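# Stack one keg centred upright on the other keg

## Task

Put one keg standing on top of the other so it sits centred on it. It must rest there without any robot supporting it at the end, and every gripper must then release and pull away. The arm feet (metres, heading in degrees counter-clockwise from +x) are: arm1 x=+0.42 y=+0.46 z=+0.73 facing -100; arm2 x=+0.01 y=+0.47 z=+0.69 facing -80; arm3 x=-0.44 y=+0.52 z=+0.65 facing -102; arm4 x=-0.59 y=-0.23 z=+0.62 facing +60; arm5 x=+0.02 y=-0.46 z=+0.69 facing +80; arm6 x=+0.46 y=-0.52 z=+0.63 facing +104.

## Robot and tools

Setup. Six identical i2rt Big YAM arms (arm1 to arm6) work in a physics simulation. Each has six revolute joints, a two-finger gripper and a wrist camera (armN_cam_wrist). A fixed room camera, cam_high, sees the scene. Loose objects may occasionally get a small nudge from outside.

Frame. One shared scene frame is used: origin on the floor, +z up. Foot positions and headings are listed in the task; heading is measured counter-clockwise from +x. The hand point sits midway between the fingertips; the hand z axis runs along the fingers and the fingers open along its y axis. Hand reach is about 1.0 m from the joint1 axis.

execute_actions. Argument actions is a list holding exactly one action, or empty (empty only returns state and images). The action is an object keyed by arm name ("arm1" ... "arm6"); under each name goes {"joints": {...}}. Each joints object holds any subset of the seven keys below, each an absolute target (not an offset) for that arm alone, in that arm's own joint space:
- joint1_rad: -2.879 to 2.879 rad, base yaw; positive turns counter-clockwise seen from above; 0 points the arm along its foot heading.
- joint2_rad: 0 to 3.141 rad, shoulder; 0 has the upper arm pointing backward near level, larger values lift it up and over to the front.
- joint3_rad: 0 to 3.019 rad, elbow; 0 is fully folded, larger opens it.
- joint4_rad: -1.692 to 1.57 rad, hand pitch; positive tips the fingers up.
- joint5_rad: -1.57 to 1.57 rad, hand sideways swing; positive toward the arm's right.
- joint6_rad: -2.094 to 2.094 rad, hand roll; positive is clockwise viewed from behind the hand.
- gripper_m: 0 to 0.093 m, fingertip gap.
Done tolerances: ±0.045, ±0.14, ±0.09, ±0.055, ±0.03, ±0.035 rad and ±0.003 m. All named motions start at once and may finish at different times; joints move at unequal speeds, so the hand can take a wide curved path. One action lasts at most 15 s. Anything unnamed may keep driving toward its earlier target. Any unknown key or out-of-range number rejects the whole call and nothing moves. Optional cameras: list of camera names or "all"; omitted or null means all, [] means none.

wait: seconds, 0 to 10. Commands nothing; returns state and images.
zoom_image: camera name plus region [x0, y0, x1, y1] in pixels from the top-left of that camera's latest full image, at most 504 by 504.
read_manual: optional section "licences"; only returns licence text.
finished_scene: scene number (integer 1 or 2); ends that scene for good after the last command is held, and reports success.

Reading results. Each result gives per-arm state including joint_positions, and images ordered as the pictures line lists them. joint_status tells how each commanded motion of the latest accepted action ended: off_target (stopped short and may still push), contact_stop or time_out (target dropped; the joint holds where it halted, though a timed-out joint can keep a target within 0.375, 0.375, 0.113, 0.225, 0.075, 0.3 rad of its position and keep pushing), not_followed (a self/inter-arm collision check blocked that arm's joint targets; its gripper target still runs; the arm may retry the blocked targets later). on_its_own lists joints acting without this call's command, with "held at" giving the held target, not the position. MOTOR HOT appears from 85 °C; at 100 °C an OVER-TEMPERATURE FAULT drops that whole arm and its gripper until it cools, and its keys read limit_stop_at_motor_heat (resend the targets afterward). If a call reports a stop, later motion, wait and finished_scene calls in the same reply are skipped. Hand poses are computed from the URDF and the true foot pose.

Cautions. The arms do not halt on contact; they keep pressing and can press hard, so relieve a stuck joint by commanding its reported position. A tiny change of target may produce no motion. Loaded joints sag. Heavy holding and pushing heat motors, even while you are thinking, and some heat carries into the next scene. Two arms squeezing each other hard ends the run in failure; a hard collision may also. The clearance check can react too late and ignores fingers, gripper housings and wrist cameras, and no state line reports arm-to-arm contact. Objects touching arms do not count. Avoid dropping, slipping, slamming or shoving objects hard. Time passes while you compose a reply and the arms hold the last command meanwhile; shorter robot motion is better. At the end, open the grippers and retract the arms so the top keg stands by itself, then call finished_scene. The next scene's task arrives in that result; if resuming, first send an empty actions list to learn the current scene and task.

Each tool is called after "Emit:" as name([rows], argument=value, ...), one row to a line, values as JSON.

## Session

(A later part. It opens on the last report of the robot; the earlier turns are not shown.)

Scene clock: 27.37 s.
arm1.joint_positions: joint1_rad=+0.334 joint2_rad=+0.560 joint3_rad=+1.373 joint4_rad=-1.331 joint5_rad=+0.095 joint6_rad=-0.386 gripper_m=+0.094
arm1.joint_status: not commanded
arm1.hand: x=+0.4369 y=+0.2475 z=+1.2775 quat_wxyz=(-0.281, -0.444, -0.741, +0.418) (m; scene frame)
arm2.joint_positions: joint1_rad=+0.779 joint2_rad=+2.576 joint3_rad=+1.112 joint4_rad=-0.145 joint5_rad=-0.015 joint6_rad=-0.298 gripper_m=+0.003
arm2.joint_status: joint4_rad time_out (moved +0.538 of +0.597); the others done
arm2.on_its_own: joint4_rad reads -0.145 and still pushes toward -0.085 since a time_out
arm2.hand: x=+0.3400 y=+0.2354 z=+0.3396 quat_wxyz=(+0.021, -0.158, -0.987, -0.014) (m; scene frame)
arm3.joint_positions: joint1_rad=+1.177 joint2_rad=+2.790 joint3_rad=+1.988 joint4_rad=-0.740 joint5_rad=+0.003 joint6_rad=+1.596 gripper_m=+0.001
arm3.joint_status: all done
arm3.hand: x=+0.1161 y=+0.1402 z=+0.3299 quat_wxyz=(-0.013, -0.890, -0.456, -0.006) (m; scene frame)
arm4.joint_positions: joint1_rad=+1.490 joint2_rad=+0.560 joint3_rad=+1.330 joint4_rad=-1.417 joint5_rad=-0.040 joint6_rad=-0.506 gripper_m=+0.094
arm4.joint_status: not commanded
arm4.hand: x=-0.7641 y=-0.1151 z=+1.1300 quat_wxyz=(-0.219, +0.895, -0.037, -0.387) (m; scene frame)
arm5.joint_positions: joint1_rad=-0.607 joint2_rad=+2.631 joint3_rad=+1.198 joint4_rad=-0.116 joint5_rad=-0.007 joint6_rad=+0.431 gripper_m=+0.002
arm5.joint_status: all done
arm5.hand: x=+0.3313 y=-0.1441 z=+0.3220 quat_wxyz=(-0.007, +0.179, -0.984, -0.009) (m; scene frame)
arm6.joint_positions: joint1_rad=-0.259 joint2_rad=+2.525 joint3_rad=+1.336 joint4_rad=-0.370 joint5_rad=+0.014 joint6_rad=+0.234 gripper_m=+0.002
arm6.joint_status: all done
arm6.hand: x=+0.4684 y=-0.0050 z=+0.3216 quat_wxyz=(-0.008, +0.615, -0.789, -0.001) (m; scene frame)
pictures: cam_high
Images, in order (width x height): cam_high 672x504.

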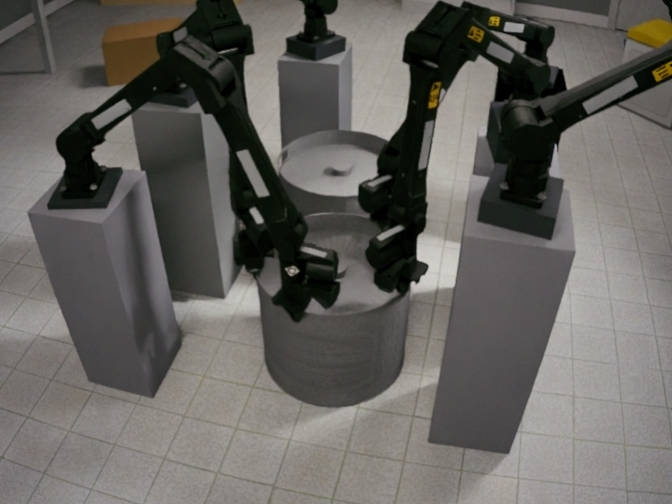

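Emit:
execute_actions([
  {"arm5":{"joints":{"gripper_m":0.09}}},
], cameras=[])

Emit:
execute_actions([
  {"arm5":{"joints":{"joint2_rad":2.288,"joint3_rad":1.017,"joint4_rad":-0.30}}},
], cameras=[])

Scene clock: 28.27 s.
arm1.joint_positions: joint1_rad=+0.334 joint2_rad=+0.560 joint3_rad=+1.373 joint4_rad=-1.331 joint5_rad=+0.095 joint6_rad=-0.386 gripper_m=+0.094
arm1.joint_status: not commanded
arm1.hand: x=+0.4369 y=+0.2475 z=+1.2775 quat_wxyz=(-0.281, -0.444, -0.741, +0.418) (m; scene frame)
arm2.joint_positions: joint1_rad=+0.779 joint2_rad=+2.576 joint3_rad=+1.112 joint4_rad=-0.145 joint5_rad=-0.015 joint6_rad=-0.298 gripper_m=+0.003
arm2.joint_status: not commanded
arm2.on_its_own: joint4_rad reads -0.145 and still pushes toward -0.085 since a time_out
arm2.hand: x=+0.3400 y=+0.2354 z=+0.3396 quat_wxyz=(+0.021, -0.158, -0.987, -0.014) (m; scene frame)
arm3.joint_positions: joint1_rad=+1.177 joint2_rad=+2.790 joint3_rad=+1.988 joint4_rad=-0.740 joint5_rad=+0.003 joint6_rad=+1.596 gripper_m=+0.001
arm3.joint_status: not commanded
arm3.hand: x=+0.1161 y=+0.1402 z=+0.3299 quat_wxyz=(-0.013, -0.890, -0.456, -0.006) (m; scene frame)
arm4.joint_positions: joint1_rad=+1.490 joint2_rad=+0.560 joint3_rad=+1.330 joint4_rad=-1.417 joint5_rad=-0.040 joint6_rad=-0.506 gripper_m=+0.094
arm4.joint_status: not commanded
arm4.hand: x=-0.7641 y=-0.1151 z=+1.1300 quat_wxyz=(-0.219, +0.895, -0.037, -0.387) (m; scene frame)
arm5.joint_positions: joint1_rad=-0.607 joint2_rad=+2.630 joint3_rad=+1.187 joint4_rad=-0.118 joint5_rad=-0.003 joint6_rad=+0.417 gripper_m=+0.090
arm5.joint_status: all done
arm5.hand: x=+0.3264 y=-0.1502 z=+0.3215 quat_wxyz=(-0.003, +0.186, -0.983, -0.003) (m; scene frame)
arm6.joint_positions: joint1_rad=-0.259 joint2_rad=+2.525 joint3_rad=+1.336 joint4_rad=-0.370 joint5_rad=+0.014 joint6_rad=+0.234 gripper_m=+0.002
arm6.joint_status: not commanded
arm6.hand: x=+0.4684 y=-0.0050 z=+0.3216 quat_wxyz=(-0.008, +0.615, -0.789, -0.001) (m; scene frame)
pictures: none
No camera images: the call's "cameras" was empty. Leave "cameras" out to get every camera's image.

Scene clock: 29.47 s.
arm1.joint_positions: joint1_rad=+0.334 joint2_rad=+0.560 joint3_rad=+1.373 joint4_rad=-1.331 joint5_rad=+0.095 joint6_rad=-0.386 gripper_m=+0.094
arm1.joint_status: not commanded
arm1.hand: x=+0.4369 y=+0.2475 z=+1.2775 quat_wxyz=(-0.281, -0.444, -0.741, +0.418) (m; scene frame)
arm2.joint_positions: joint1_rad=+0.779 joint2_rad=+2.576 joint3_rad=+1.112 joint4_rad=-0.145 joint5_rad=-0.015 joint6_rad=-0.298 gripper_m=+0.003
arm2.joint_status: not commanded
arm2.on_its_own: joint4_rad reads -0.145 and still pushes toward -0.085 since a time_out
arm2.hand: x=+0.3400 y=+0.2354 z=+0.3396 quat_wxyz=(+0.021, -0.158, -0.987, -0.014) (m; scene frame)
arm3.joint_positions: joint1_rad=+1.177 joint2_rad=+2.790 joint3_rad=+1.988 joint4_rad=-0.740 joint5_rad=+0.003 joint6_rad=+1.596 gripper_m=+0.001
arm3.joint_status: not commanded
arm3.hand: x=+0.1161 y=+0.1402 z=+0.3299 quat_wxyz=(-0.013, -0.890, -0.456, -0.006) (m; scene frame)
arm4.joint_positions: joint1_rad=+1.490 joint2_rad=+0.560 joint3_rad=+1.330 joint4_rad=-1.417 joint5_rad=-0.040 joint6_rad=-0.506 gripper_m=+0.094
arm4.joint_status: not commanded
arm4.hand: x=-0.7641 y=-0.1151 z=+1.1300 quat_wxyz=(-0.219, +0.895, -0.037, -0.387) (m; scene frame)
arm5.joint_positions: joint1_rad=-0.607 joint2_rad=+2.264 joint3_rad=+1.016 joint4_rad=-0.294 joint5_rad=-0.003 joint6_rad=+0.416 gripper_m=+0.090
arm5.joint_status: all done
arm5.hand: x=+0.3323 y=-0.1442 z=+0.4602 quat_wxyz=(-0.011, +0.186, -0.982, -0.009) (m; scene frame)
arm6.joint_positions: joint1_rad=-0.259 joint2_rad=+2.525 joint3_rad=+1.336 joint4_rad=-0.370 joint5_rad=+0.014 joint6_rad=+0.234 gripper_m=+0.002
arm6.joint_status: not commanded
arm6.hand: x=+0.4684 y=-0.0050 z=+0.3216 quat_wxyz=(-0.008, +0.615, -0.789, -0.001) (m; scene frame)
pictures: none
No camera images: the call's "cameras" was empty. Leave "cameras" out to get every camera's image.

Emit:
execute_actions([
  {"arm5":{"joints":{"joint1_rad":-0.361,"joint2_rad":2.243,"joint3_rad":0.816,"joint4_rad":-0.144,"joint6_rad":-1.757}}},
], cameras=["arm5_cam_wrist","cam_high"])

Scene clock: 32.07 s.
arm1.joint_positions: joint1_rad=+0.334 joint2_rad=+0.560 joint3_rad=+1.373 joint4_rad=-1.331 joint5_rad=+0.095 joint6_rad=-0.386 gripper_m=+0.094
arm1.joint_status: not commanded
arm1.hand: x=+0.4369 y=+0.2475 z=+1.2775 quat_wxyz=(-0.281, -0.444, -0.741, +0.418) (m; scene frame)
arm2.joint_positions: joint1_rad=+0.779 joint2_rad=+2.576 joint3_rad=+1.112 joint4_rad=-0.145 joint5_rad=-0.015 joint6_rad=-0.298 gripper_m=+0.003
arm2.joint_status: not commanded
arm2.on_its_own: joint4_rad reads -0.145 and still pushes toward -0.085 since a time_out
arm2.hand: x=+0.3400 y=+0.2354 z=+0.3396 quat_wxyz=(+0.021, -0.158, -0.987, -0.014) (m; scene frame)
arm3.joint_positions: joint1_rad=+1.177 joint2_rad=+2.790 joint3_rad=+1.988 joint4_rad=-0.740 joint5_rad=+0.003 joint6_rad=+1.596 gripper_m=+0.001
arm3.joint_status: not commanded
arm3.hand: x=+0.1161 y=+0.1402 z=+0.3299 quat_wxyz=(-0.013, -0.890, -0.456, -0.006) (m; scene frame)
arm4.joint_positions: joint1_rad=+1.490 joint2_rad=+0.560 joint3_rad=+1.330 joint4_rad=-1.417 joint5_rad=-0.040 joint6_rad=-0.506 gripper_m=+0.094
arm4.joint_status: not commanded
arm4.hand: x=-0.7641 y=-0.1151 z=+1.1300 quat_wxyz=(-0.219, +0.895, -0.037, -0.387) (m; scene frame)
arm5.joint_positions: joint1_rad=-0.350 joint2_rad=+2.246 joint3_rad=+0.817 joint4_rad=-0.155 joint5_rad=-0.001 joint6_rad=-1.741 gripper_m=+0.090
arm5.joint_status: all done
arm5.hand: x=+0.2012 y=-0.1461 z=+0.4496 quat_wxyz=(+0.006, +0.985, -0.175, -0.003) (m; scene frame)
arm6.joint_positions: joint1_rad=-0.259 joint2_rad=+2.525 joint3_rad=+1.336 joint4_rad=-0.370 joint5_rad=+0.014 joint6_rad=+0.234 gripper_m=+0.002
arm6.joint_status: not commanded
arm6.hand: x=+0.4684 y=-0.0050 z=+0.3216 quat_wxyz=(-0.008, +0.615, -0.789, -0.001) (m; scene frame)
pictures: arm5_cam_wrist, cam_high
Images, in order (width x height): arm5_cam_wrist 672x504, cam_high 672x504.

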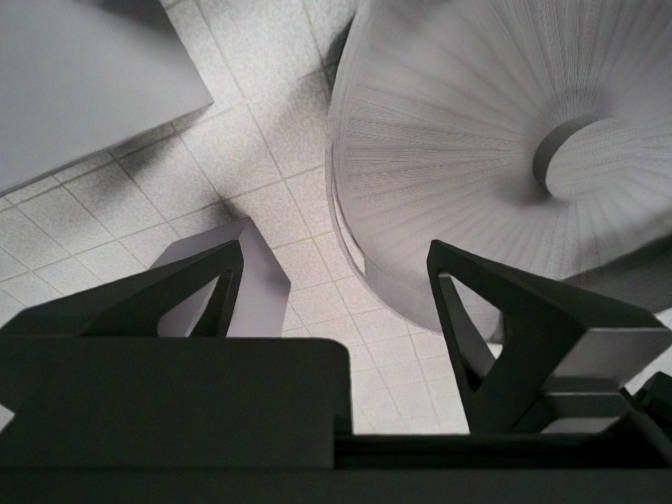

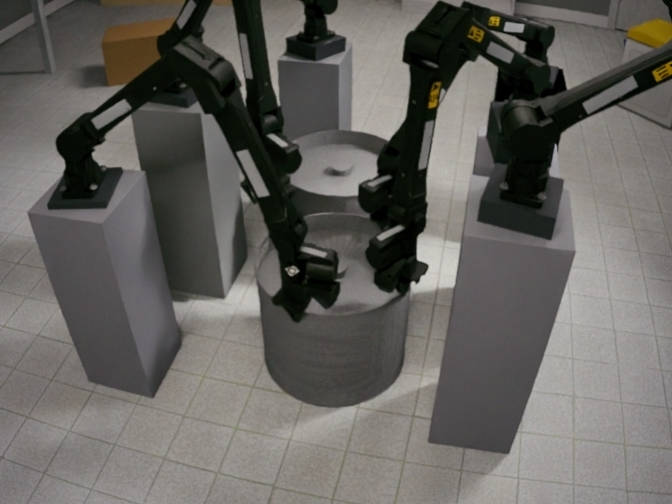

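Emit:
execute_actions([
  {"arm5":{"joints":{"joint1_rad":-0.378,"joint2_rad":2.611,"joint3_rad":1.026,"joint4_rad":0.015,"joint6_rad":-1.765}}},
], cameras=["arm5_cam_wrist","cam_high"])

Scene clock: 33.47 s.
arm1.joint_positions: joint1_rad=+0.334 joint2_rad=+0.560 joint3_rad=+1.373 joint4_rad=-1.331 joint5_rad=+0.095 joint6_rad=-0.386 gripper_m=+0.094
arm1.joint_status: not commanded
arm1.hand: x=+0.4369 y=+0.2475 z=+1.2775 quat_wxyz=(-0.281, -0.444, -0.741, +0.418) (m; scene frame)
arm2.joint_positions: joint1_rad=+0.779 joint2_rad=+2.576 joint3_rad=+1.112 joint4_rad=-0.144 joint5_rad=-0.014 joint6_rad=-0.299 gripper_m=+0.003
arm2.joint_status: not commanded
arm2.on_its_own: joint4_rad reads -0.144 and still pushes toward -0.085 since a time_out
arm2.hand: x=+0.3398 y=+0.2354 z=+0.3395 quat_wxyz=(+0.022, -0.158, -0.987, -0.013) (m; scene frame)
arm3.joint_positions: joint1_rad=+1.177 joint2_rad=+2.790 joint3_rad=+1.988 joint4_rad=-0.740 joint5_rad=+0.003 joint6_rad=+1.596 gripper_m=+0.001
arm3.joint_status: not commanded
arm3.hand: x=+0.1162 y=+0.1400 z=+0.3300 quat_wxyz=(-0.014, -0.890, -0.456, -0.006) (m; scene frame)
arm4.joint_positions: joint1_rad=+1.490 joint2_rad=+0.560 joint3_rad=+1.330 joint4_rad=-1.417 joint5_rad=-0.040 joint6_rad=-0.506 gripper_m=+0.094
arm4.joint_status: not commanded
arm4.hand: x=-0.7641 y=-0.1151 z=+1.1300 quat_wxyz=(-0.219, +0.895, -0.037, -0.387) (m; scene frame)
arm5.joint_positions: joint1_rad=-0.367 joint2_rad=+2.562 joint3_rad=+1.047 joint4_rad=+0.027 joint5_rad=-0.007 joint6_rad=-1.756 gripper_m=+0.090
arm5.joint_status: all done
arm5.hand: x=+0.2337 y=-0.1017 z=+0.3443 quat_wxyz=(-0.040, +0.984, -0.176, +0.012) (m; scene frame)
arm6.joint_positions: joint1_rad=-0.259 joint2_rad=+2.525 joint3_rad=+1.335 joint4_rad=-0.370 joint5_rad=+0.014 joint6_rad=+0.234 gripper_m=+0.002
arm6.joint_status: not commanded
arm6.hand: x=+0.4684 y=-0.0055 z=+0.3215 quat_wxyz=(-0.008, +0.615, -0.789, -0.001) (m; scene frame)
pictures: arm5_cam_wrist, cam_high
Images, in order (width x height): arm5_cam_wrist 672x504, cam_high 672x504.

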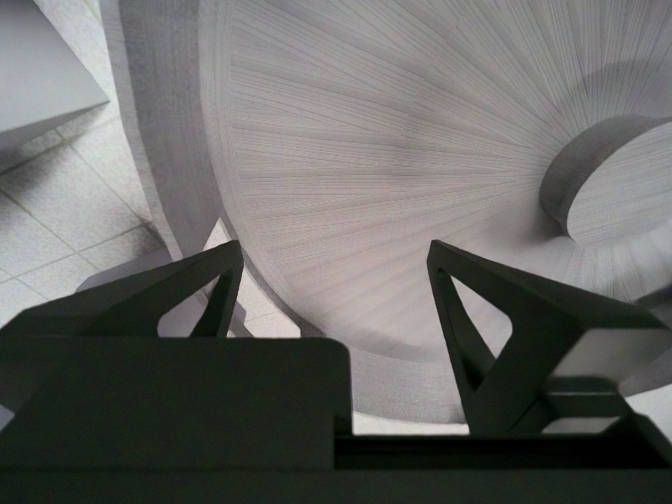

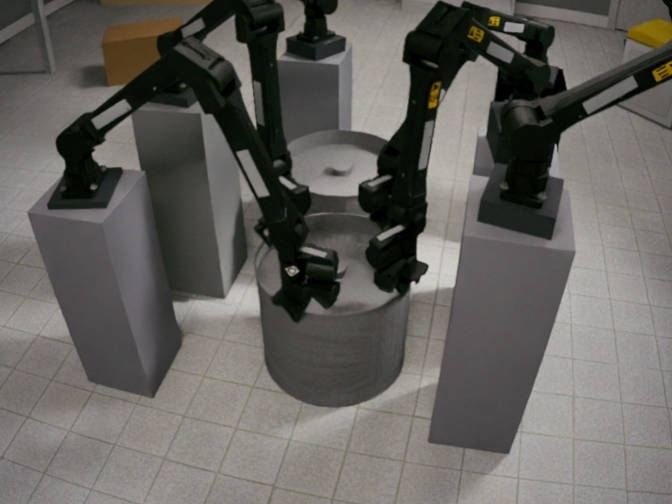

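Emit:
execute_actions([
  {"arm5":{"joints":{"joint2_rad":2.397,"joint3_rad":0.900,"joint4_rad":-0.074}}},
], cameras=["arm5_cam_wrist"])

Scene clock: 34.60 s.
arm1.joint_positions: joint1_rad=+0.334 joint2_rad=+0.560 joint3_rad=+1.373 joint4_rad=-1.331 joint5_rad=+0.095 joint6_rad=-0.386 gripper_m=+0.094
arm1.joint_status: not commanded
arm1.hand: x=+0.4369 y=+0.2475 z=+1.2775 quat_wxyz=(-0.281, -0.444, -0.741, +0.418) (m; scene frame)
arm2.joint_positions: joint1_rad=+0.779 joint2_rad=+2.576 joint3_rad=+1.112 joint4_rad=-0.144 joint5_rad=-0.014 joint6_rad=-0.299 gripper_m=+0.003
arm2.joint_status: not commanded
arm2.on_its_own: joint4_rad reads -0.144 and still pushes toward -0.085 since a time_out
arm2.hand: x=+0.3398 y=+0.2354 z=+0.3395 quat_wxyz=(+0.022, -0.158, -0.987, -0.013) (m; scene frame)
arm3.joint_positions: joint1_rad=+1.177 joint2_rad=+2.790 joint3_rad=+1.988 joint4_rad=-0.740 joint5_rad=+0.003 joint6_rad=+1.596 gripper_m=+0.001
arm3.joint_status: not commanded
arm3.hand: x=+0.1162 y=+0.1400 z=+0.3300 quat_wxyz=(-0.014, -0.890, -0.456, -0.006) (m; scene frame)
arm4.joint_positions: joint1_rad=+1.490 joint2_rad=+0.560 joint3_rad=+1.330 joint4_rad=-1.417 joint5_rad=-0.040 joint6_rad=-0.506 gripper_m=+0.094
arm4.joint_status: not commanded
arm4.hand: x=-0.7641 y=-0.1151 z=+1.1300 quat_wxyz=(-0.219, +0.895, -0.037, -0.387) (m; scene frame)
arm5.joint_positions: joint1_rad=-0.367 joint2_rad=+2.399 joint3_rad=+0.901 joint4_rad=-0.066 joint5_rad=-0.003 joint6_rad=-1.757 gripper_m=+0.090
arm5.joint_status: all done
arm5.hand: x=+0.2133 y=-0.1374 z=+0.3994 quat_wxyz=(-0.003, +0.984, -0.176, +0.000) (m; scene frame)
arm6.joint_positions: joint1_rad=-0.259 joint2_rad=+2.525 joint3_rad=+1.335 joint4_rad=-0.370 joint5_rad=+0.014 joint6_rad=+0.234 gripper_m=+0.002
arm6.joint_status: not commanded
arm6.hand: x=+0.4684 y=-0.0055 z=+0.3215 quat_wxyz=(-0.008, +0.615, -0.789, -0.001) (m; scene frame)
pictures: arm5_cam_wrist
Images, in order (width x height): arm5_cam_wrist 672x504.

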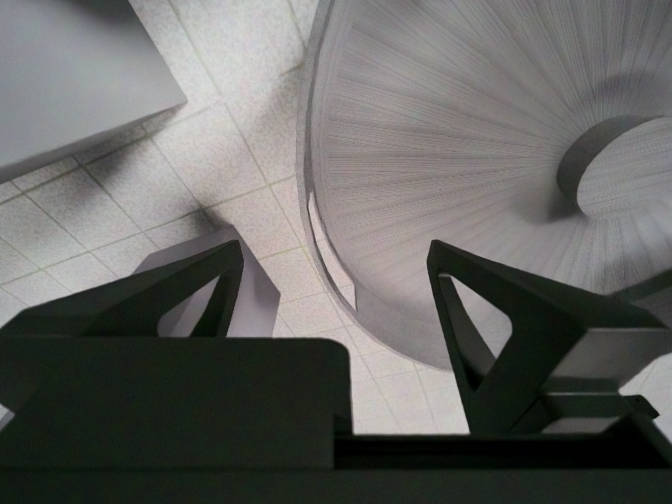

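Emit:
execute_actions([
  {"arm5":{"joints":{"joint2_rad":2.51,"joint3_rad":0.96,"joint4_rad":-0.03}}},
], cameras=[])

Emit:
execute_actions([
  {"arm5":{"joints":{"joint2_rad":2.615,"joint3_rad":1.022,"joint4_rad":0.01}}},
], cameras=["arm5_cam_wrist"])

Scene clock: 35.67 s.
arm1.joint_positions: joint1_rad=+0.334 joint2_rad=+0.560 joint3_rad=+1.373 joint4_rad=-1.331 joint5_rad=+0.095 joint6_rad=-0.386 gripper_m=+0.094
arm1.joint_status: not commanded
arm1.hand: x=+0.4369 y=+0.2475 z=+1.2775 quat_wxyz=(-0.281, -0.444, -0.741, +0.418) (m; scene frame)
arm2.joint_positions: joint1_rad=+0.779 joint2_rad=+2.576 joint3_rad=+1.112 joint4_rad=-0.144 joint5_rad=-0.014 joint6_rad=-0.299 gripper_m=+0.003
arm2.joint_status: not commanded
arm2.on_its_own: joint4_rad reads -0.144 and still pushes toward -0.085 since a time_out
arm2.hand: x=+0.3398 y=+0.2354 z=+0.3395 quat_wxyz=(+0.022, -0.158, -0.987, -0.013) (m; scene frame)
arm3.joint_positions: joint1_rad=+1.177 joint2_rad=+2.790 joint3_rad=+1.988 joint4_rad=-0.740 joint5_rad=+0.003 joint6_rad=+1.596 gripper_m=+0.001
arm3.joint_status: not commanded
arm3.hand: x=+0.1162 y=+0.1400 z=+0.3300 quat_wxyz=(-0.014, -0.890, -0.456, -0.006) (m; scene frame)
arm4.joint_positions: joint1_rad=+1.490 joint2_rad=+0.560 joint3_rad=+1.330 joint4_rad=-1.417 joint5_rad=-0.040 joint6_rad=-0.506 gripper_m=+0.094
arm4.joint_status: not commanded
arm4.hand: x=-0.7641 y=-0.1151 z=+1.1300 quat_wxyz=(-0.219, +0.895, -0.037, -0.387) (m; scene frame)
arm5.joint_positions: joint1_rad=-0.367 joint2_rad=+2.496 joint3_rad=+0.962 joint4_rad=-0.036 joint5_rad=-0.003 joint6_rad=-1.757 gripper_m=+0.090
arm5.joint_status: all done
arm5.hand: x=+0.2149 y=-0.1348 z=+0.3663 quat_wxyz=(-0.001, +0.984, -0.176, -0.001) (m; scene frame)
arm6.joint_positions: joint1_rad=-0.259 joint2_rad=+2.525 joint3_rad=+1.335 joint4_rad=-0.370 joint5_rad=+0.014 joint6_rad=+0.234 gripper_m=+0.002
arm6.joint_status: not commanded
arm6.hand: x=+0.4684 y=-0.0055 z=+0.3215 quat_wxyz=(-0.008, +0.615, -0.789, -0.001) (m; scene frame)
pictures: none
No camera images: the call's "cameras" was empty. Leave "cameras" out to get every camera's image.

Scene clock: 36.60 s.
arm1.joint_positions: joint1_rad=+0.334 joint2_rad=+0.560 joint3_rad=+1.373 joint4_rad=-1.331 joint5_rad=+0.095 joint6_rad=-0.386 gripper_m=+0.094
arm1.joint_status: not commanded
arm1.hand: x=+0.4369 y=+0.2475 z=+1.2775 quat_wxyz=(-0.281, -0.444, -0.741, +0.418) (m; scene frame)
arm2.joint_positions: joint1_rad=+0.779 joint2_rad=+2.576 joint3_rad=+1.112 joint4_rad=-0.144 joint5_rad=-0.014 joint6_rad=-0.299 gripper_m=+0.003
arm2.joint_status: not commanded
arm2.on_its_own: joint4_rad reads -0.144 and still pushes toward -0.085 since a time_out
arm2.hand: x=+0.3398 y=+0.2354 z=+0.3395 quat_wxyz=(+0.022, -0.158, -0.987, -0.013) (m; scene frame)
arm3.joint_positions: joint1_rad=+1.177 joint2_rad=+2.790 joint3_rad=+1.988 joint4_rad=-0.740 joint5_rad=+0.003 joint6_rad=+1.596 gripper_m=+0.001
arm3.joint_status: not commanded
arm3.hand: x=+0.1162 y=+0.1400 z=+0.3300 quat_wxyz=(-0.014, -0.890, -0.456, -0.006) (m; scene frame)
arm4.joint_positions: joint1_rad=+1.490 joint2_rad=+0.560 joint3_rad=+1.330 joint4_rad=-1.417 joint5_rad=-0.040 joint6_rad=-0.506 gripper_m=+0.094
arm4.joint_status: not commanded
arm4.hand: x=-0.7641 y=-0.1151 z=+1.1300 quat_wxyz=(-0.219, +0.895, -0.037, -0.387) (m; scene frame)
arm5.joint_positions: joint1_rad=-0.367 joint2_rad=+2.602 joint3_rad=+1.023 joint4_rad=+0.004 joint5_rad=-0.003 joint6_rad=-1.757 gripper_m=+0.090
arm5.joint_status: all done
arm5.hand: x=+0.2141 y=-0.1362 z=+0.3286 quat_wxyz=(+0.001, +0.984, -0.176, -0.002) (m; scene frame)
arm6.joint_positions: joint1_rad=-0.259 joint2_rad=+2.525 joint3_rad=+1.335 joint4_rad=-0.370 joint5_rad=+0.014 joint6_rad=+0.234 gripper_m=+0.002
arm6.joint_status: not commanded
arm6.hand: x=+0.4684 y=-0.0055 z=+0.3215 quat_wxyz=(-0.008, +0.615, -0.789, -0.001) (m; scene frame)
pictures: arm5_cam_wrist
Images, in order (width x height): arm5_cam_wrist 672x504.

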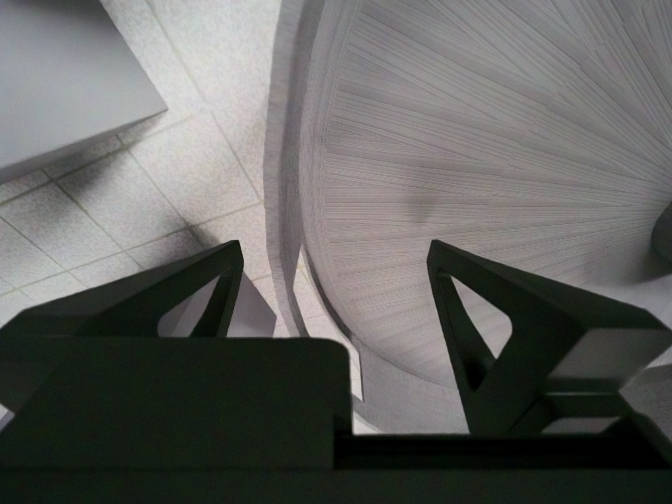

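Emit:
execute_actions([
  {"arm5":{"joints":{"gripper_m":0.0}},"arm2":{"joints":{"gripper_m":0.06}}},
], cameras=[])

Emit:
execute_actions([
  {"arm2":{"joints":{"joint1_rad":0.773,"joint2_rad":2.625,"joint3_rad":1.13,"joint4_rad":-0.08,"joint5_rad":0,"joint6_rad":-0.28}}},
], cameras=["arm2_cam_wrist"])

Emit:
execute_actions([
  {"arm2":{"joints":{"gripper_m":0.0}}},
], cameras=[])

Scene clock: 37.63 s.
arm1.joint_positions: joint1_rad=+0.334 joint2_rad=+0.560 joint3_rad=+1.373 joint4_rad=-1.331 joint5_rad=+0.095 joint6_rad=-0.386 gripper_m=+0.094
arm1.joint_status: not commanded
arm1.hand: x=+0.4369 y=+0.2475 z=+1.2775 quat_wxyz=(-0.281, -0.444, -0.741, +0.418) (m; scene frame)
arm2.joint_positions: joint1_rad=+0.747 joint2_rad=+2.606 joint3_rad=+1.125 joint4_rad=-0.100 joint5_rad=-0.002 joint6_rad=-0.306 gripper_m=+0.060
arm2.joint_status: all done
arm2.hand: x=+0.3343 y=+0.2202 z=+0.3283 quat_wxyz=(+0.012, -0.170, -0.985, -0.002) (m; scene frame)
arm3.joint_positions: joint1_rad=+1.177 joint2_rad=+2.790 joint3_rad=+1.988 joint4_rad=-0.740 joint5_rad=+0.003 joint6_rad=+1.596 gripper_m=+0.001
arm3.joint_status: not commanded
arm3.hand: x=+0.1162 y=+0.1400 z=+0.3300 quat_wxyz=(-0.014, -0.890, -0.456, -0.006) (m; scene frame)
arm4.joint_positions: joint1_rad=+1.490 joint2_rad=+0.560 joint3_rad=+1.330 joint4_rad=-1.417 joint5_rad=-0.040 joint6_rad=-0.506 gripper_m=+0.094
arm4.joint_status: not commanded
arm4.hand: x=-0.7641 y=-0.1151 z=+1.1300 quat_wxyz=(-0.219, +0.895, -0.037, -0.387) (m; scene frame)
arm5.joint_positions: joint1_rad=-0.369 joint2_rad=+2.607 joint3_rad=+1.003 joint4_rad=-0.003 joint5_rad=+0.004 joint6_rad=-1.805 gripper_m=+0.003
arm5.joint_status: gripper_m off_target (ended at +0.003, target +0.000)
arm5.hand: x=+0.2068 y=-0.1520 z=+0.3272 quat_wxyz=(+0.018, +0.988, -0.153, -0.005) (m; scene frame)
arm6.joint_positions: joint1_rad=-0.259 joint2_rad=+2.525 joint3_rad=+1.335 joint4_rad=-0.370 joint5_rad=+0.014 joint6_rad=+0.234 gripper_m=+0.002
arm6.joint_status: not commanded
arm6.hand: x=+0.4684 y=-0.0055 z=+0.3215 quat_wxyz=(-0.008, +0.615, -0.789, -0.001) (m; scene frame)
pictures: none
No camera images: the call's "cameras" was empty. Leave "cameras" out to get every camera's image.

Scene clock: 38.33 s.
arm1.joint_positions: joint1_rad=+0.334 joint2_rad=+0.560 joint3_rad=+1.373 joint4_rad=-1.331 joint5_rad=+0.095 joint6_rad=-0.386 gripper_m=+0.094
arm1.joint_status: not commanded
arm1.hand: x=+0.4369 y=+0.2475 z=+1.2775 quat_wxyz=(-0.281, -0.444, -0.741, +0.418) (m; scene frame)
arm2.joint_positions: joint1_rad=+0.763 joint2_rad=+2.625 joint3_rad=+1.125 joint4_rad=-0.094 joint5_rad=-0.002 joint6_rad=-0.290 gripper_m=+0.060
arm2.joint_status: all done
arm2.hand: x=+0.3318 y=+0.2304 z=+0.3209 quat_wxyz=(+0.018, -0.169, -0.985, -0.004) (m; scene frame)
arm3.joint_positions: joint1_rad=+1.177 joint2_rad=+2.790 joint3_rad=+1.988 joint4_rad=-0.740 joint5_rad=+0.003 joint6_rad=+1.596 gripper_m=+0.001
arm3.joint_status: not commanded
arm3.hand: x=+0.1162 y=+0.1400 z=+0.3300 quat_wxyz=(-0.014, -0.890, -0.456, -0.006) (m; scene frame)
arm4.joint_positions: joint1_rad=+1.490 joint2_rad=+0.560 joint3_rad=+1.330 joint4_rad=-1.417 joint5_rad=-0.040 joint6_rad=-0.506 gripper_m=+0.094
arm4.joint_status: not commanded
arm4.hand: x=-0.7641 y=-0.1151 z=+1.1300 quat_wxyz=(-0.219, +0.895, -0.037, -0.387) (m; scene frame)
arm5.joint_positions: joint1_rad=-0.369 joint2_rad=+2.607 joint3_rad=+1.003 joint4_rad=-0.003 joint5_rad=+0.004 joint6_rad=-1.805 gripper_m=+0.003
arm5.joint_status: not commanded
arm5.hand: x=+0.2068 y=-0.1520 z=+0.3272 quat_wxyz=(+0.018, +0.988, -0.153, -0.005) (m; scene frame)
arm6.joint_positions: joint1_rad=-0.259 joint2_rad=+2.525 joint3_rad=+1.335 joint4_rad=-0.370 joint5_rad=+0.014 joint6_rad=+0.234 gripper_m=+0.002
arm6.joint_status: not commanded
arm6.hand: x=+0.4684 y=-0.0055 z=+0.3215 quat_wxyz=(-0.008, +0.615, -0.789, -0.001) (m; scene frame)
pictures: arm2_cam_wrist
Images, in order (width x height): arm2_cam_wrist 672x504.

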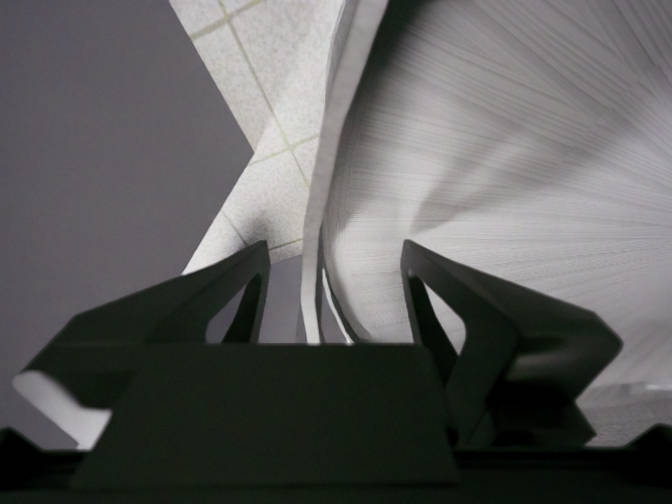

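Scene clock: 39.03 s.
arm1.joint_positions: joint1_rad=+0.334 joint2_rad=+0.560 joint3_rad=+1.373 joint4_rad=-1.331 joint5_rad=+0.095 joint6_rad=-0.386 gripper_m=+0.094
arm1.joint_status: not commanded
arm1.hand: x=+0.4369 y=+0.2475 z=+1.2775 quat_wxyz=(-0.281, -0.444, -0.741, +0.418) (m; scene frame)
arm2.joint_positions: joint1_rad=+0.784 joint2_rad=+2.626 joint3_rad=+1.124 joint4_rad=-0.094 joint5_rad=+0.006 joint6_rad=-0.299 gripper_m=+0.002
arm2.joint_status: all done
arm2.hand: x=+0.3349 y=+0.2369 z=+0.3204 quat_wxyz=(+0.020, -0.155, -0.988, -0.002) (m; scene frame)
arm3.joint_positions: joint1_rad=+1.177 joint2_rad=+2.790 joint3_rad=+1.988 joint4_rad=-0.740 joint5_rad=+0.003 joint6_rad=+1.596 gripper_m=+0.001
arm3.joint_status: not commanded
arm3.hand: x=+0.1162 y=+0.1400 z=+0.3300 quat_wxyz=(-0.014, -0.890, -0.456, -0.006) (m; scene frame)
arm4.joint_positions: joint1_rad=+1.490 joint2_rad=+0.560 joint3_rad=+1.330 joint4_rad=-1.417 joint5_rad=-0.040 joint6_rad=-0.506 gripper_m=+0.094
arm4.joint_status: not commanded
arm4.hand: x=-0.7641 y=-0.1151 z=+1.1300 quat_wxyz=(-0.219, +0.895, -0.037, -0.387) (m; scene frame)
arm5.joint_positions: joint1_rad=-0.369 joint2_rad=+2.607 joint3_rad=+1.003 joint4_rad=-0.003 joint5_rad=+0.004 joint6_rad=-1.805 gripper_m=+0.003
arm5.joint_status: not commanded
arm5.hand: x=+0.2068 y=-0.1520 z=+0.3272 quat_wxyz=(+0.018, +0.988, -0.153, -0.005) (m; scene frame)
arm6.joint_positions: joint1_rad=-0.259 joint2_rad=+2.525 joint3_rad=+1.335 joint4_rad=-0.370 joint5_rad=+0.014 joint6_rad=+0.234 gripper_m=+0.002
arm6.joint_status: not commanded
arm6.hand: x=+0.4684 y=-0.0055 z=+0.3215 quat_wxyz=(-0.008, +0.615, -0.789, -0.001) (m; scene frame)
pictures: none
No camera images: the call's "cameras" was empty. Leave "cameras" out to get every camera's image.

Emit:
execute_actions([
  {"arm2":{"joints":{"joint2_rad":1.899,"joint3_rad":0.853,"joint4_rad":-0.525}},"arm3":{"joints":{"joint2_rad":2.346,"joint3_rad":1.861,"joint4_rad":-1.086}},"arm5":{"joints":{"joint2_rad":1.84,"joint3_rad":0.736,"joint4_rad":-0.467}},"arm6":{"joints":{"joint2_rad":1.971,"joint3_rad":1.233,"joint4_rad":-0.833}}},
], cameras=["cam_high"])

Scene clock: 42.17 s.
arm1.joint_positions: joint1_rad=+0.334 joint2_rad=+0.560 joint3_rad=+1.373 joint4_rad=-1.331 joint5_rad=+0.095 joint6_rad=-0.386 gripper_m=+0.094
arm1.joint_status: not commanded
arm1.hand: x=+0.4369 y=+0.2475 z=+1.2775 quat_wxyz=(-0.281, -0.444, -0.741, +0.418) (m; scene frame)
arm2.joint_positions: joint1_rad=+0.750 joint2_rad=+2.022 joint3_rad=+0.873 joint4_rad=-0.460 joint5_rad=+0.019 joint6_rad=-0.336 gripper_m=+0.002
arm2.joint_status: joint4_rad time_out (moved -0.366 of -0.431); the others done
arm2.on_its_own: joint4_rad reads -0.460 and still pushes toward -0.525 since a time_out
arm2.hand: x=+0.3214 y=+0.2297 z=+0.5368 quat_wxyz=(+0.029, -0.153, -0.988, +0.001) (m; scene frame)
arm3.joint_positions: joint1_rad=+1.154 joint2_rad=+2.398 joint3_rad=+1.844 joint4_rad=-1.042 joint5_rad=-0.002 joint6_rad=+1.572 gripper_m=+0.005
arm3.joint_status: all done
arm3.hand: x=+0.1004 y=+0.1327 z=+0.5426 quat_wxyz=(+0.012, -0.890, -0.457, +0.005) (m; scene frame)
arm4.joint_positions: joint1_rad=+1.490 joint2_rad=+0.560 joint3_rad=+1.330 joint4_rad=-1.417 joint5_rad=-0.040 joint6_rad=-0.506 gripper_m=+0.094
arm4.joint_status: not commanded
arm4.hand: x=-0.7641 y=-0.1151 z=+1.1300 quat_wxyz=(-0.219, +0.895, -0.037, -0.387) (m; scene frame)
arm5.joint_positions: joint1_rad=-0.372 joint2_rad=+1.954 joint3_rad=+0.736 joint4_rad=-0.403 joint5_rad=-0.009 joint6_rad=-1.804 gripper_m=+0.004
arm5.joint_status: joint4_rad time_out (moved -0.400 of -0.464); the others done
arm5.on_its_own: joint4_rad reads -0.403 and still pushes toward -0.467 since a time_out
arm5.hand: x=+0.1980 y=-0.1636 z=+0.5421 quat_wxyz=(+0.022, +0.988, -0.155, -0.014) (m; scene frame)
arm6.joint_positions: joint1_rad=-0.237 joint2_rad=+2.033 joint3_rad=+1.221 joint4_rad=-0.796 joint5_rad=+0.018 joint6_rad=+0.248 gripper_m=+0.002
arm6.joint_status: all done
arm6.hand: x=+0.4584 y=-0.0150 z=+0.5444 quat_wxyz=(+0.005, +0.618, -0.786, +0.019) (m; scene frame)
pictures: cam_high
Images, in order (width x height): cam_high 672x504.

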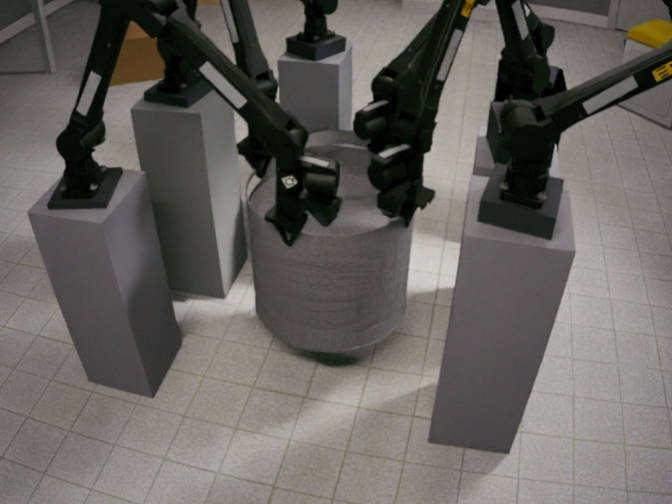

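Emit:
execute_actions([
  {"arm2":{"joints":{"joint2_rad":1.424,"joint3_rad":1.135,"joint4_rad":-1.24}},"arm3":{"joints":{"joint2_rad":2.178,"joint3_rad":2.291,"joint4_rad":-1.65}},"arm5":{"joints":{"joint2_rad":1.32,"joint3_rad":1.034,"joint4_rad":-1.24}},"arm6":{"joints":{"joint2_rad":1.69,"joint3_rad":1.604,"joint4_rad":-1.45}}},
], cameras=["cam_high"])

Scene clock: 45.50 s.
arm1.joint_positions: joint1_rad=+0.334 joint2_rad=+0.560 joint3_rad=+1.373 joint4_rad=-1.331 joint5_rad=+0.095 joint6_rad=-0.386 gripper_m=+0.094
arm1.joint_status: not commanded
arm1.hand: x=+0.4369 y=+0.2475 z=+1.2775 quat_wxyz=(-0.281, -0.444, -0.741, +0.418) (m; scene frame)
arm2.joint_positions: joint1_rad=+0.760 joint2_rad=+1.420 joint3_rad=+1.081 joint4_rad=-1.228 joint5_rad=+0.002 joint6_rad=-0.290 gripper_m=+0.000
arm2.joint_status: all done
arm2.hand: x=+0.3285 y=+0.2363 z=+0.8315 quat_wxyz=(+0.007, -0.171, -0.985, +0.003) (m; scene frame)
arm3.joint_positions: joint1_rad=+1.184 joint2_rad=+2.649 joint3_rad=+2.149 joint4_rad=-1.506 joint5_rad=-0.014 joint6_rad=+1.561 gripper_m=+0.004
arm3.joint_status: joint2_rad time_out (moved +0.250 of -0.220); joint3_rad time_out (moved +0.306 of +0.447); joint4_rad time_out (moved -0.464 of -0.608)
arm3.on_its_own: joint2_rad reads +2.649 and still pushes toward +2.329 since a time_out (your +2.178 is given up); joint3_rad reads +2.149 and still pushes toward +2.262 since a time_out; joint4_rad reads -1.506 and still pushes toward -1.650 since a time_out
arm3.hand: x=+0.0752 y=+0.1763 z=+0.4971 quat_wxyz=(+0.194, -0.860, -0.462, +0.094) (m; scene frame)
arm4.joint_positions: joint1_rad=+1.490 joint2_rad=+0.560 joint3_rad=+1.330 joint4_rad=-1.417 joint5_rad=-0.040 joint6_rad=-0.506 gripper_m=+0.094
arm4.joint_status: not commanded
arm4.hand: x=-0.7641 y=-0.1151 z=+1.1300 quat_wxyz=(-0.219, +0.895, -0.037, -0.387) (m; scene frame)
arm5.joint_positions: joint1_rad=-0.373 joint2_rad=+1.324 joint3_rad=+1.041 joint4_rad=-1.231 joint5_rad=-0.001 joint6_rad=-1.780 gripper_m=+0.001
arm5.joint_status: all done
arm5.on_its_own: gripper_m moved -0.003 to your old target +0.000
arm5.hand: x=+0.2152 y=-0.1389 z=+0.8521 quat_wxyz=(-0.027, +0.986, -0.167, +0.010) (m; scene frame)
arm6.joint_positions: joint1_rad=-0.237 joint2_rad=+1.711 joint3_rad=+1.518 joint4_rad=-1.312 joint5_rad=+0.012 joint6_rad=+0.237 gripper_m=+0.000
arm6.joint_status: joint4_rad time_out (moved -0.516 of -0.654); the others done
arm6.on_its_own: joint4_rad is held at -1.330, not at your -1.450, since a time_out
arm6.hand: x=+0.4571 y=+0.0126 z=+0.8056 quat_wxyz=(-0.024, +0.622, -0.782, -0.023) (m; scene frame)
pictures: cam_high
joint command not followed: on one or more control steps a check withheld the commanded joint targets of the arm2 arm, and it was not sent them on those steps.
cause: the commanded joint targets would bring a part of the robot too close to another arm (this arm's wrist (the part past joint 4) and the other arm's wrist (the part past joint 4)); next, command targets that bring no part of the robot closer to that arm.
joint command not followed: on one or more control steps a check withheld the commanded joint targets of the arm6 arm, and it was not sent them on those steps.
cause: the commanded joint targets would bring a part of the robot too close to another arm (this arm's wrist (the part past joint 4) and the other arm's wrist (the part past joint 4)); next, command targets that bring no part of the robot closer to that arm.
Images, in order (width x height): cam_high 672x504.

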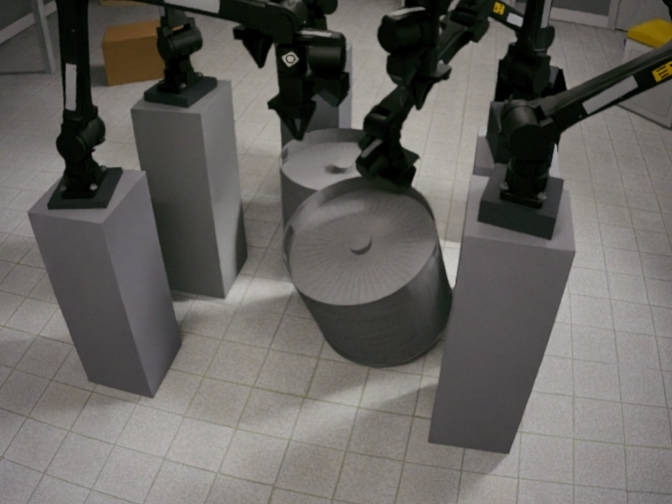

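Emit:
execute_actions([
  {"arm3":{"joints":{"joint2_rad":2.79,"joint3_rad":1.988,"joint4_rad":-0.74}},"arm2":{"joints":{"gripper_m":0.09}},"arm5":{"joints":{"gripper_m":0.09}},"arm6":{"joints":{"gripper_m":0.09}}},
], cameras=["cam_high","arm2_cam_wrist","arm5_cam_wrist","arm6_cam_wrist"])

Scene clock: 48.63 s.
arm1.joint_positions: joint1_rad=+0.334 joint2_rad=+0.560 joint3_rad=+1.373 joint4_rad=-1.331 joint5_rad=+0.095 joint6_rad=-0.386 gripper_m=+0.094
arm1.joint_status: not commanded
arm1.hand: x=+0.4369 y=+0.2475 z=+1.2775 quat_wxyz=(-0.281, -0.444, -0.741, +0.418) (m; scene frame)
arm2.joint_positions: joint1_rad=+0.760 joint2_rad=+1.420 joint3_rad=+1.081 joint4_rad=-1.228 joint5_rad=+0.002 joint6_rad=-0.290 gripper_m=+0.090
arm2.joint_status: all done
arm2.hand: x=+0.3285 y=+0.2363 z=+0.8315 quat_wxyz=(+0.007, -0.171, -0.985, +0.003) (m; scene frame)
arm3.joint_positions: joint1_rad=+1.172 joint2_rad=+2.759 joint3_rad=+1.890 joint4_rad=-1.258 joint5_rad=-0.005 joint6_rad=+1.557 gripper_m=+0.007
arm3.joint_status: joint3_rad time_out (moved -0.260 of -0.161); joint4_rad time_out (moved +0.248 of +0.766); the others done
arm3.on_its_own: joint3_rad reads +1.890 and still pushes toward +1.988 since a time_out; joint4_rad reads -1.258 and still pushes toward -1.033 since a time_out (your -0.740 is given up)
arm3.hand: x=-0.0156 y=+0.2280 z=+0.3615 quat_wxyz=(+0.245, -0.848, -0.452, +0.123) (m; scene frame)
arm4.joint_positions: joint1_rad=+1.490 joint2_rad=+0.560 joint3_rad=+1.330 joint4_rad=-1.417 joint5_rad=-0.040 joint6_rad=-0.506 gripper_m=+0.094
arm4.joint_status: not commanded
arm4.hand: x=-0.7641 y=-0.1151 z=+1.1300 quat_wxyz=(-0.219, +0.895, -0.037, -0.387) (m; scene frame)
arm5.joint_positions: joint1_rad=-0.373 joint2_rad=+1.324 joint3_rad=+1.041 joint4_rad=-1.231 joint5_rad=-0.001 joint6_rad=-1.779 gripper_m=+0.090
arm5.joint_status: all done
arm5.hand: x=+0.2152 y=-0.1389 z=+0.8521 quat_wxyz=(-0.027, +0.985, -0.168, +0.010) (m; scene frame)
arm6.joint_positions: joint1_rad=-0.237 joint2_rad=+1.711 joint3_rad=+1.518 joint4_rad=-1.312 joint5_rad=+0.012 joint6_rad=+0.237 gripper_m=+0.090
arm6.joint_status: all done
arm6.on_its_own: joint4_rad is held at -1.330, not at your -1.450, since a time_out
arm6.hand: x=+0.4571 y=+0.0126 z=+0.8056 quat_wxyz=(-0.024, +0.622, -0.782, -0.023) (m; scene frame)
pictures: arm2_cam_wrist, arm5_cam_wrist, arm6_cam_wrist, cam_high
Images, in order (width x height): arm2_cam_wrist 672x504, arm5_cam_wrist 672x504, arm6_cam_wrist 672x504, cam_high 672x504.

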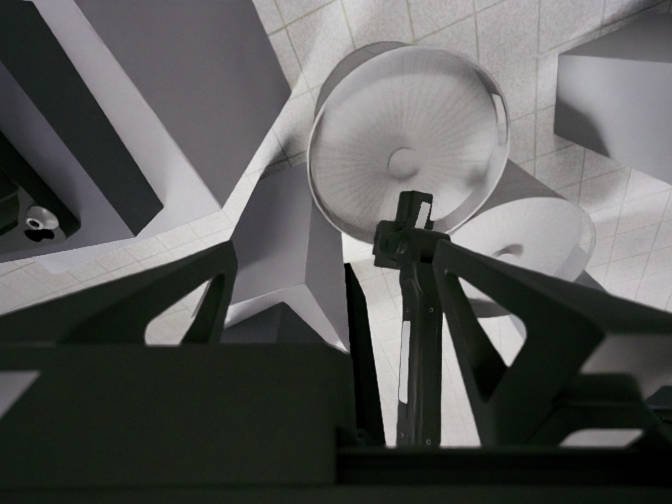

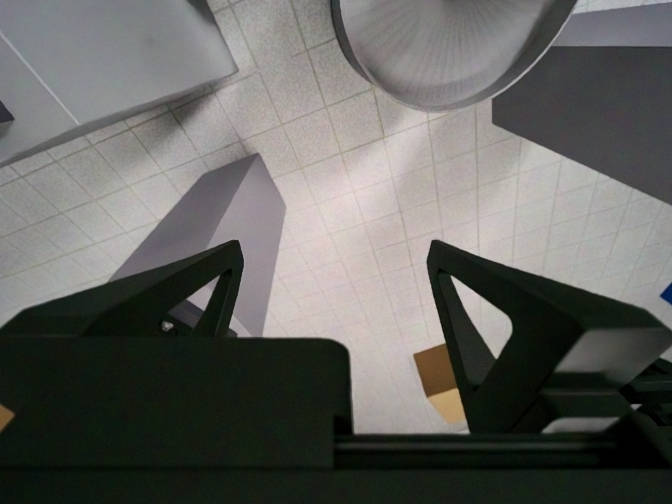

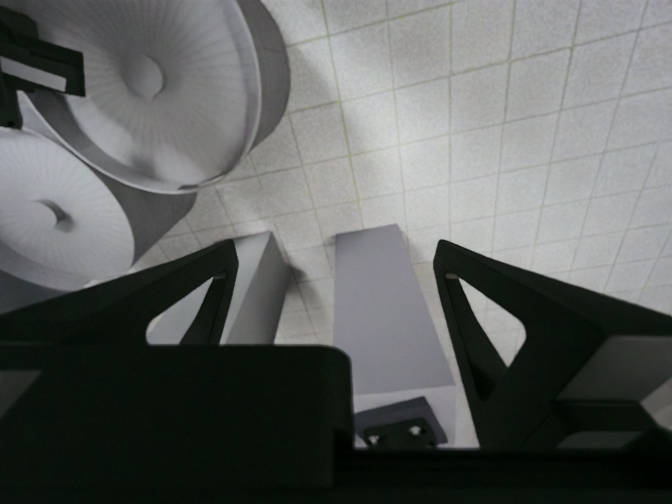

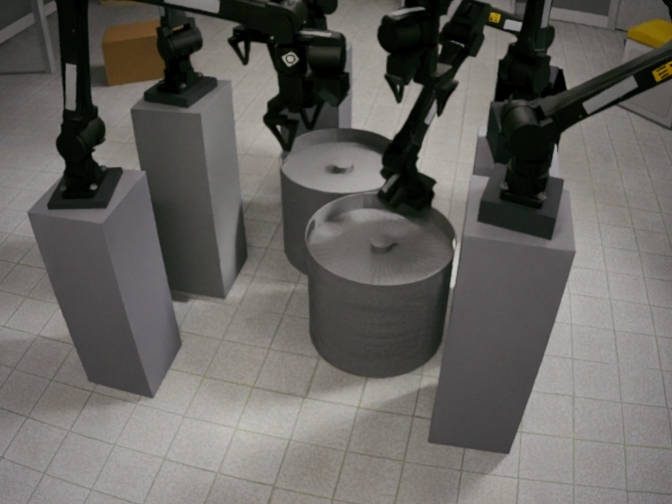

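Emit:
execute_actions([
  {"arm3":{"joints":{"gripper_m":0.09,"joint2_rad":2.759,"joint3_rad":1.89,"joint4_rad":-1.258}},"arm2":{"joints":{"joint1_rad":0.787,"joint2_rad":2.229,"joint3_rad":0.637,"joint4_rad":0.021,"joint6_rad":-0.086}},"arm5":{"joints":{"joint1_rad":0.003,"joint2_rad":2.268,"joint3_rad":0.939,"joint4_rad":-0.242,"joint6_rad":-1.393}}},
], cameras=[])

Emit:
execute_actions([
  {"arm3":{"joints":{"joint1_rad":1.178,"joint2_rad":2.282,"joint3_rad":1.2525,"joint4_rad":-0.54,"joint5_rad":0,"joint6_rad":1.59}},"arm6":{"joints":{"joint1_rad":-0.027,"joint2_rad":2.331,"joint3_rad":1.46,"joint4_rad":-0.70,"joint5_rad":0,"joint6_rad":0.653}}},
], cameras=["cam_high","arm2_cam_wrist","arm3_cam_wrist","arm5_cam_wrist","arm6_cam_wrist"])

Scene clock: 50.97 s.
arm1.joint_positions: joint1_rad=+0.334 joint2_rad=+0.560 joint3_rad=+1.373 joint4_rad=-1.331 joint5_rad=+0.095 joint6_rad=-0.386 gripper_m=+0.094
arm1.joint_status: not commanded
arm1.hand: x=+0.4369 y=+0.2475 z=+1.2775 quat_wxyz=(-0.281, -0.444, -0.741, +0.418) (m; scene frame)
arm2.joint_positions: joint1_rad=+0.777 joint2_rad=+2.230 joint3_rad=+0.633 joint4_rad=+0.007 joint5_rad=+0.002 joint6_rad=-0.096 gripper_m=+0.090
arm2.joint_status: all done
arm2.hand: x=+0.2443 y=+0.3001 z=+0.4510 quat_wxyz=(+0.017, -0.257, -0.966, -0.001) (m; scene frame)
arm3.joint_positions: joint1_rad=+1.167 joint2_rad=+2.758 joint3_rad=+1.888 joint4_rad=-1.239 joint5_rad=-0.002 joint6_rad=+1.557 gripper_m=+0.090
arm3.joint_status: all done
arm3.hand: x=-0.0145 y=+0.2240 z=+0.3592 quat_wxyz=(+0.238, -0.851, -0.452, +0.120) (m; scene frame)
arm4.joint_positions: joint1_rad=+1.490 joint2_rad=+0.560 joint3_rad=+1.330 joint4_rad=-1.417 joint5_rad=-0.040 joint6_rad=-0.506 gripper_m=+0.094
arm4.joint_status: not commanded
arm4.hand: x=-0.7641 y=-0.1151 z=+1.1300 quat_wxyz=(-0.219, +0.895, -0.037, -0.387) (m; scene frame)
arm5.joint_positions: joint1_rad=+0.012 joint2_rad=+2.259 joint3_rad=+0.942 joint4_rad=-0.252 joint5_rad=+0.000 joint6_rad=-1.408 gripper_m=+0.090
arm5.joint_status: all done
arm5.hand: x=+0.0863 y=-0.0544 z=+0.4539 quat_wxyz=(-0.001, +0.987, -0.161, +0.000) (m; scene frame)
arm6.joint_positions: joint1_rad=-0.237 joint2_rad=+1.711 joint3_rad=+1.518 joint4_rad=-1.312 joint5_rad=+0.012 joint6_rad=+0.237 gripper_m=+0.090
arm6.joint_status: not commanded
arm6.on_its_own: joint4_rad is held at -1.330, not at your -1.450, since a time_out
arm6.hand: x=+0.4571 y=+0.0126 z=+0.8056 quat_wxyz=(-0.024, +0.622, -0.782, -0.023) (m; scene frame)
pictures: none
No camera images: the call's "cameras" was empty. Leave "cameras" out to get every camera's image.

Scene clock: 52.47 s.
arm1.joint_positions: joint1_rad=+0.334 joint2_rad=+0.560 joint3_rad=+1.373 joint4_rad=-1.331 joint5_rad=+0.095 joint6_rad=-0.386 gripper_m=+0.094
arm1.joint_status: not commanded
arm1.hand: x=+0.4369 y=+0.2475 z=+1.2775 quat_wxyz=(-0.281, -0.444, -0.741, +0.418) (m; scene frame)
arm2.joint_positions: joint1_rad=+0.777 joint2_rad=+2.230 joint3_rad=+0.633 joint4_rad=+0.007 joint5_rad=+0.002 joint6_rad=-0.096 gripper_m=+0.090
arm2.joint_status: not commanded
arm2.hand: x=+0.2443 y=+0.3001 z=+0.4510 quat_wxyz=(+0.017, -0.257, -0.966, -0.001) (m; scene frame)
arm3.joint_positions: joint1_rad=+1.167 joint2_rad=+2.268 joint3_rad=+1.252 joint4_rad=-0.554 joint5_rad=-0.002 joint6_rad=+1.577 gripper_m=+0.090
arm3.joint_status: all done
arm3.hand: x=-0.0144 y=+0.2239 z=+0.4595 quat_wxyz=(+0.000, -0.888, -0.460, -0.001) (m; scene frame)
arm4.joint_positions: joint1_rad=+1.490 joint2_rad=+0.560 joint3_rad=+1.330 joint4_rad=-1.417 joint5_rad=-0.040 joint6_rad=-0.506 gripper_m=+0.094
arm4.joint_status: not commanded
arm4.hand: x=-0.7641 y=-0.1151 z=+1.1300 quat_wxyz=(-0.219, +0.895, -0.037, -0.387) (m; scene frame)
arm5.joint_positions: joint1_rad=+0.012 joint2_rad=+2.259 joint3_rad=+0.942 joint4_rad=-0.252 joint5_rad=+0.000 joint6_rad=-1.408 gripper_m=+0.090
arm5.joint_status: not commanded
arm5.hand: x=+0.0863 y=-0.0544 z=+0.4539 quat_wxyz=(-0.001, +0.987, -0.161, +0.000) (m; scene frame)
arm6.joint_positions: joint1_rad=-0.029 joint2_rad=+2.333 joint3_rad=+1.444 joint4_rad=-0.717 joint5_rad=+0.001 joint6_rad=+0.644 gripper_m=+0.090
arm6.joint_status: all done
arm6.hand: x=+0.3379 y=+0.0316 z=+0.4438 quat_wxyz=(+0.006, +0.542, -0.840, +0.016) (m; scene frame)
pictures: arm2_cam_wrist, arm3_cam_wrist, arm5_cam_wrist, arm6_cam_wrist, cam_high
Images, in order (width x height): arm2_cam_wrist 672x504, arm3_cam_wrist 672x504, arm5_cam_wrist 672x504, arm6_cam_wrist 672x504, cam_high 672x504.

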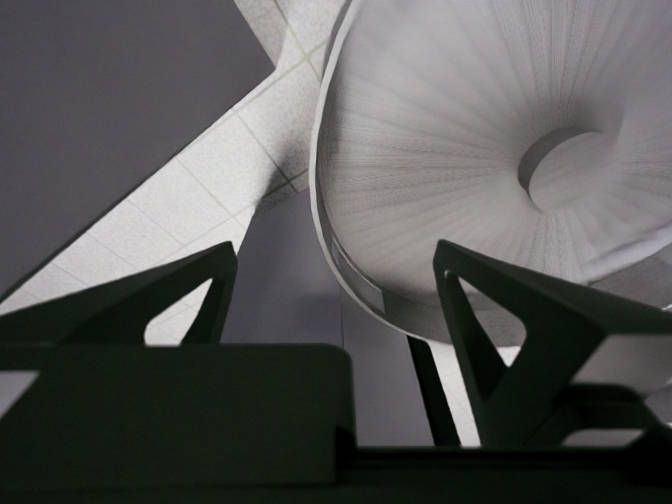

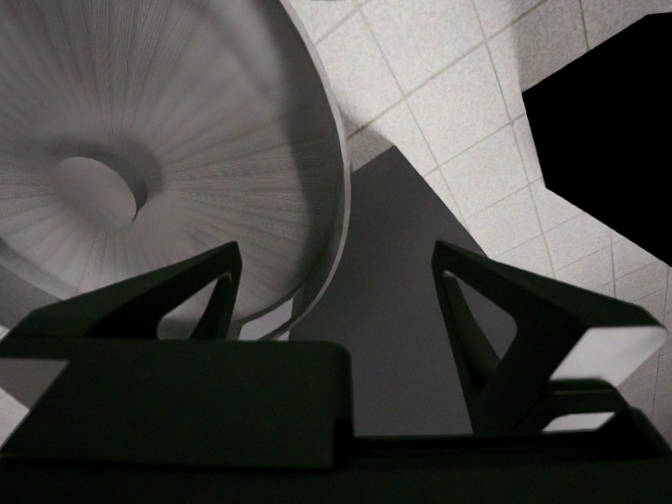

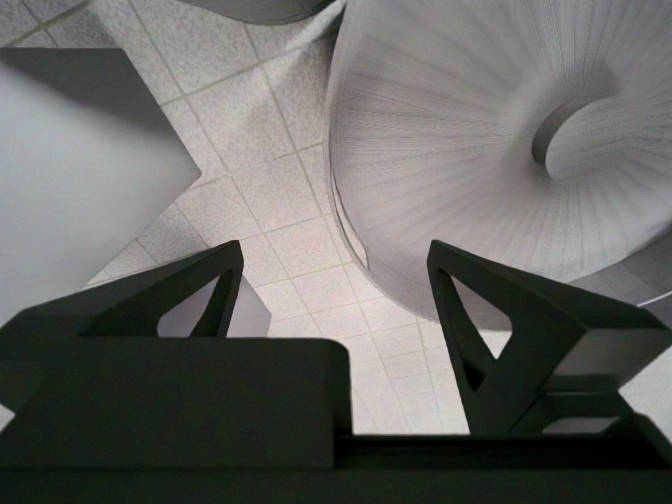

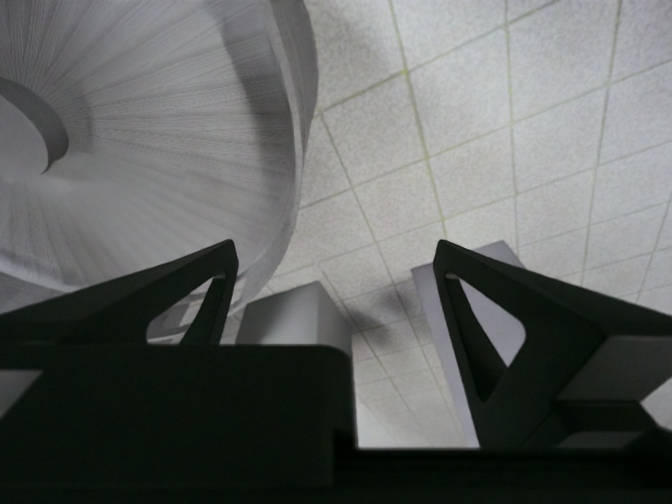

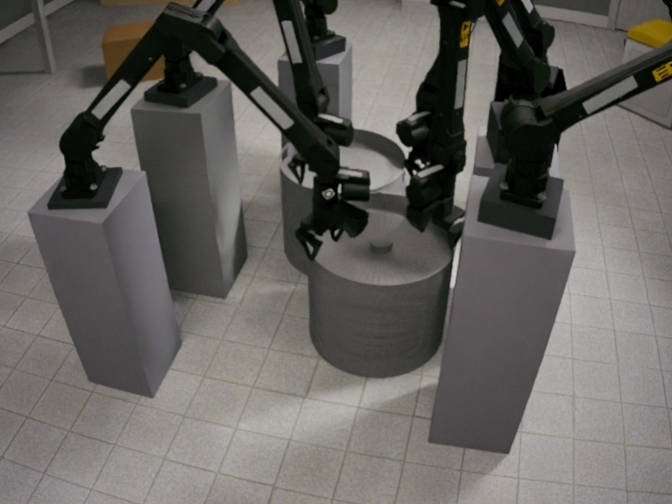

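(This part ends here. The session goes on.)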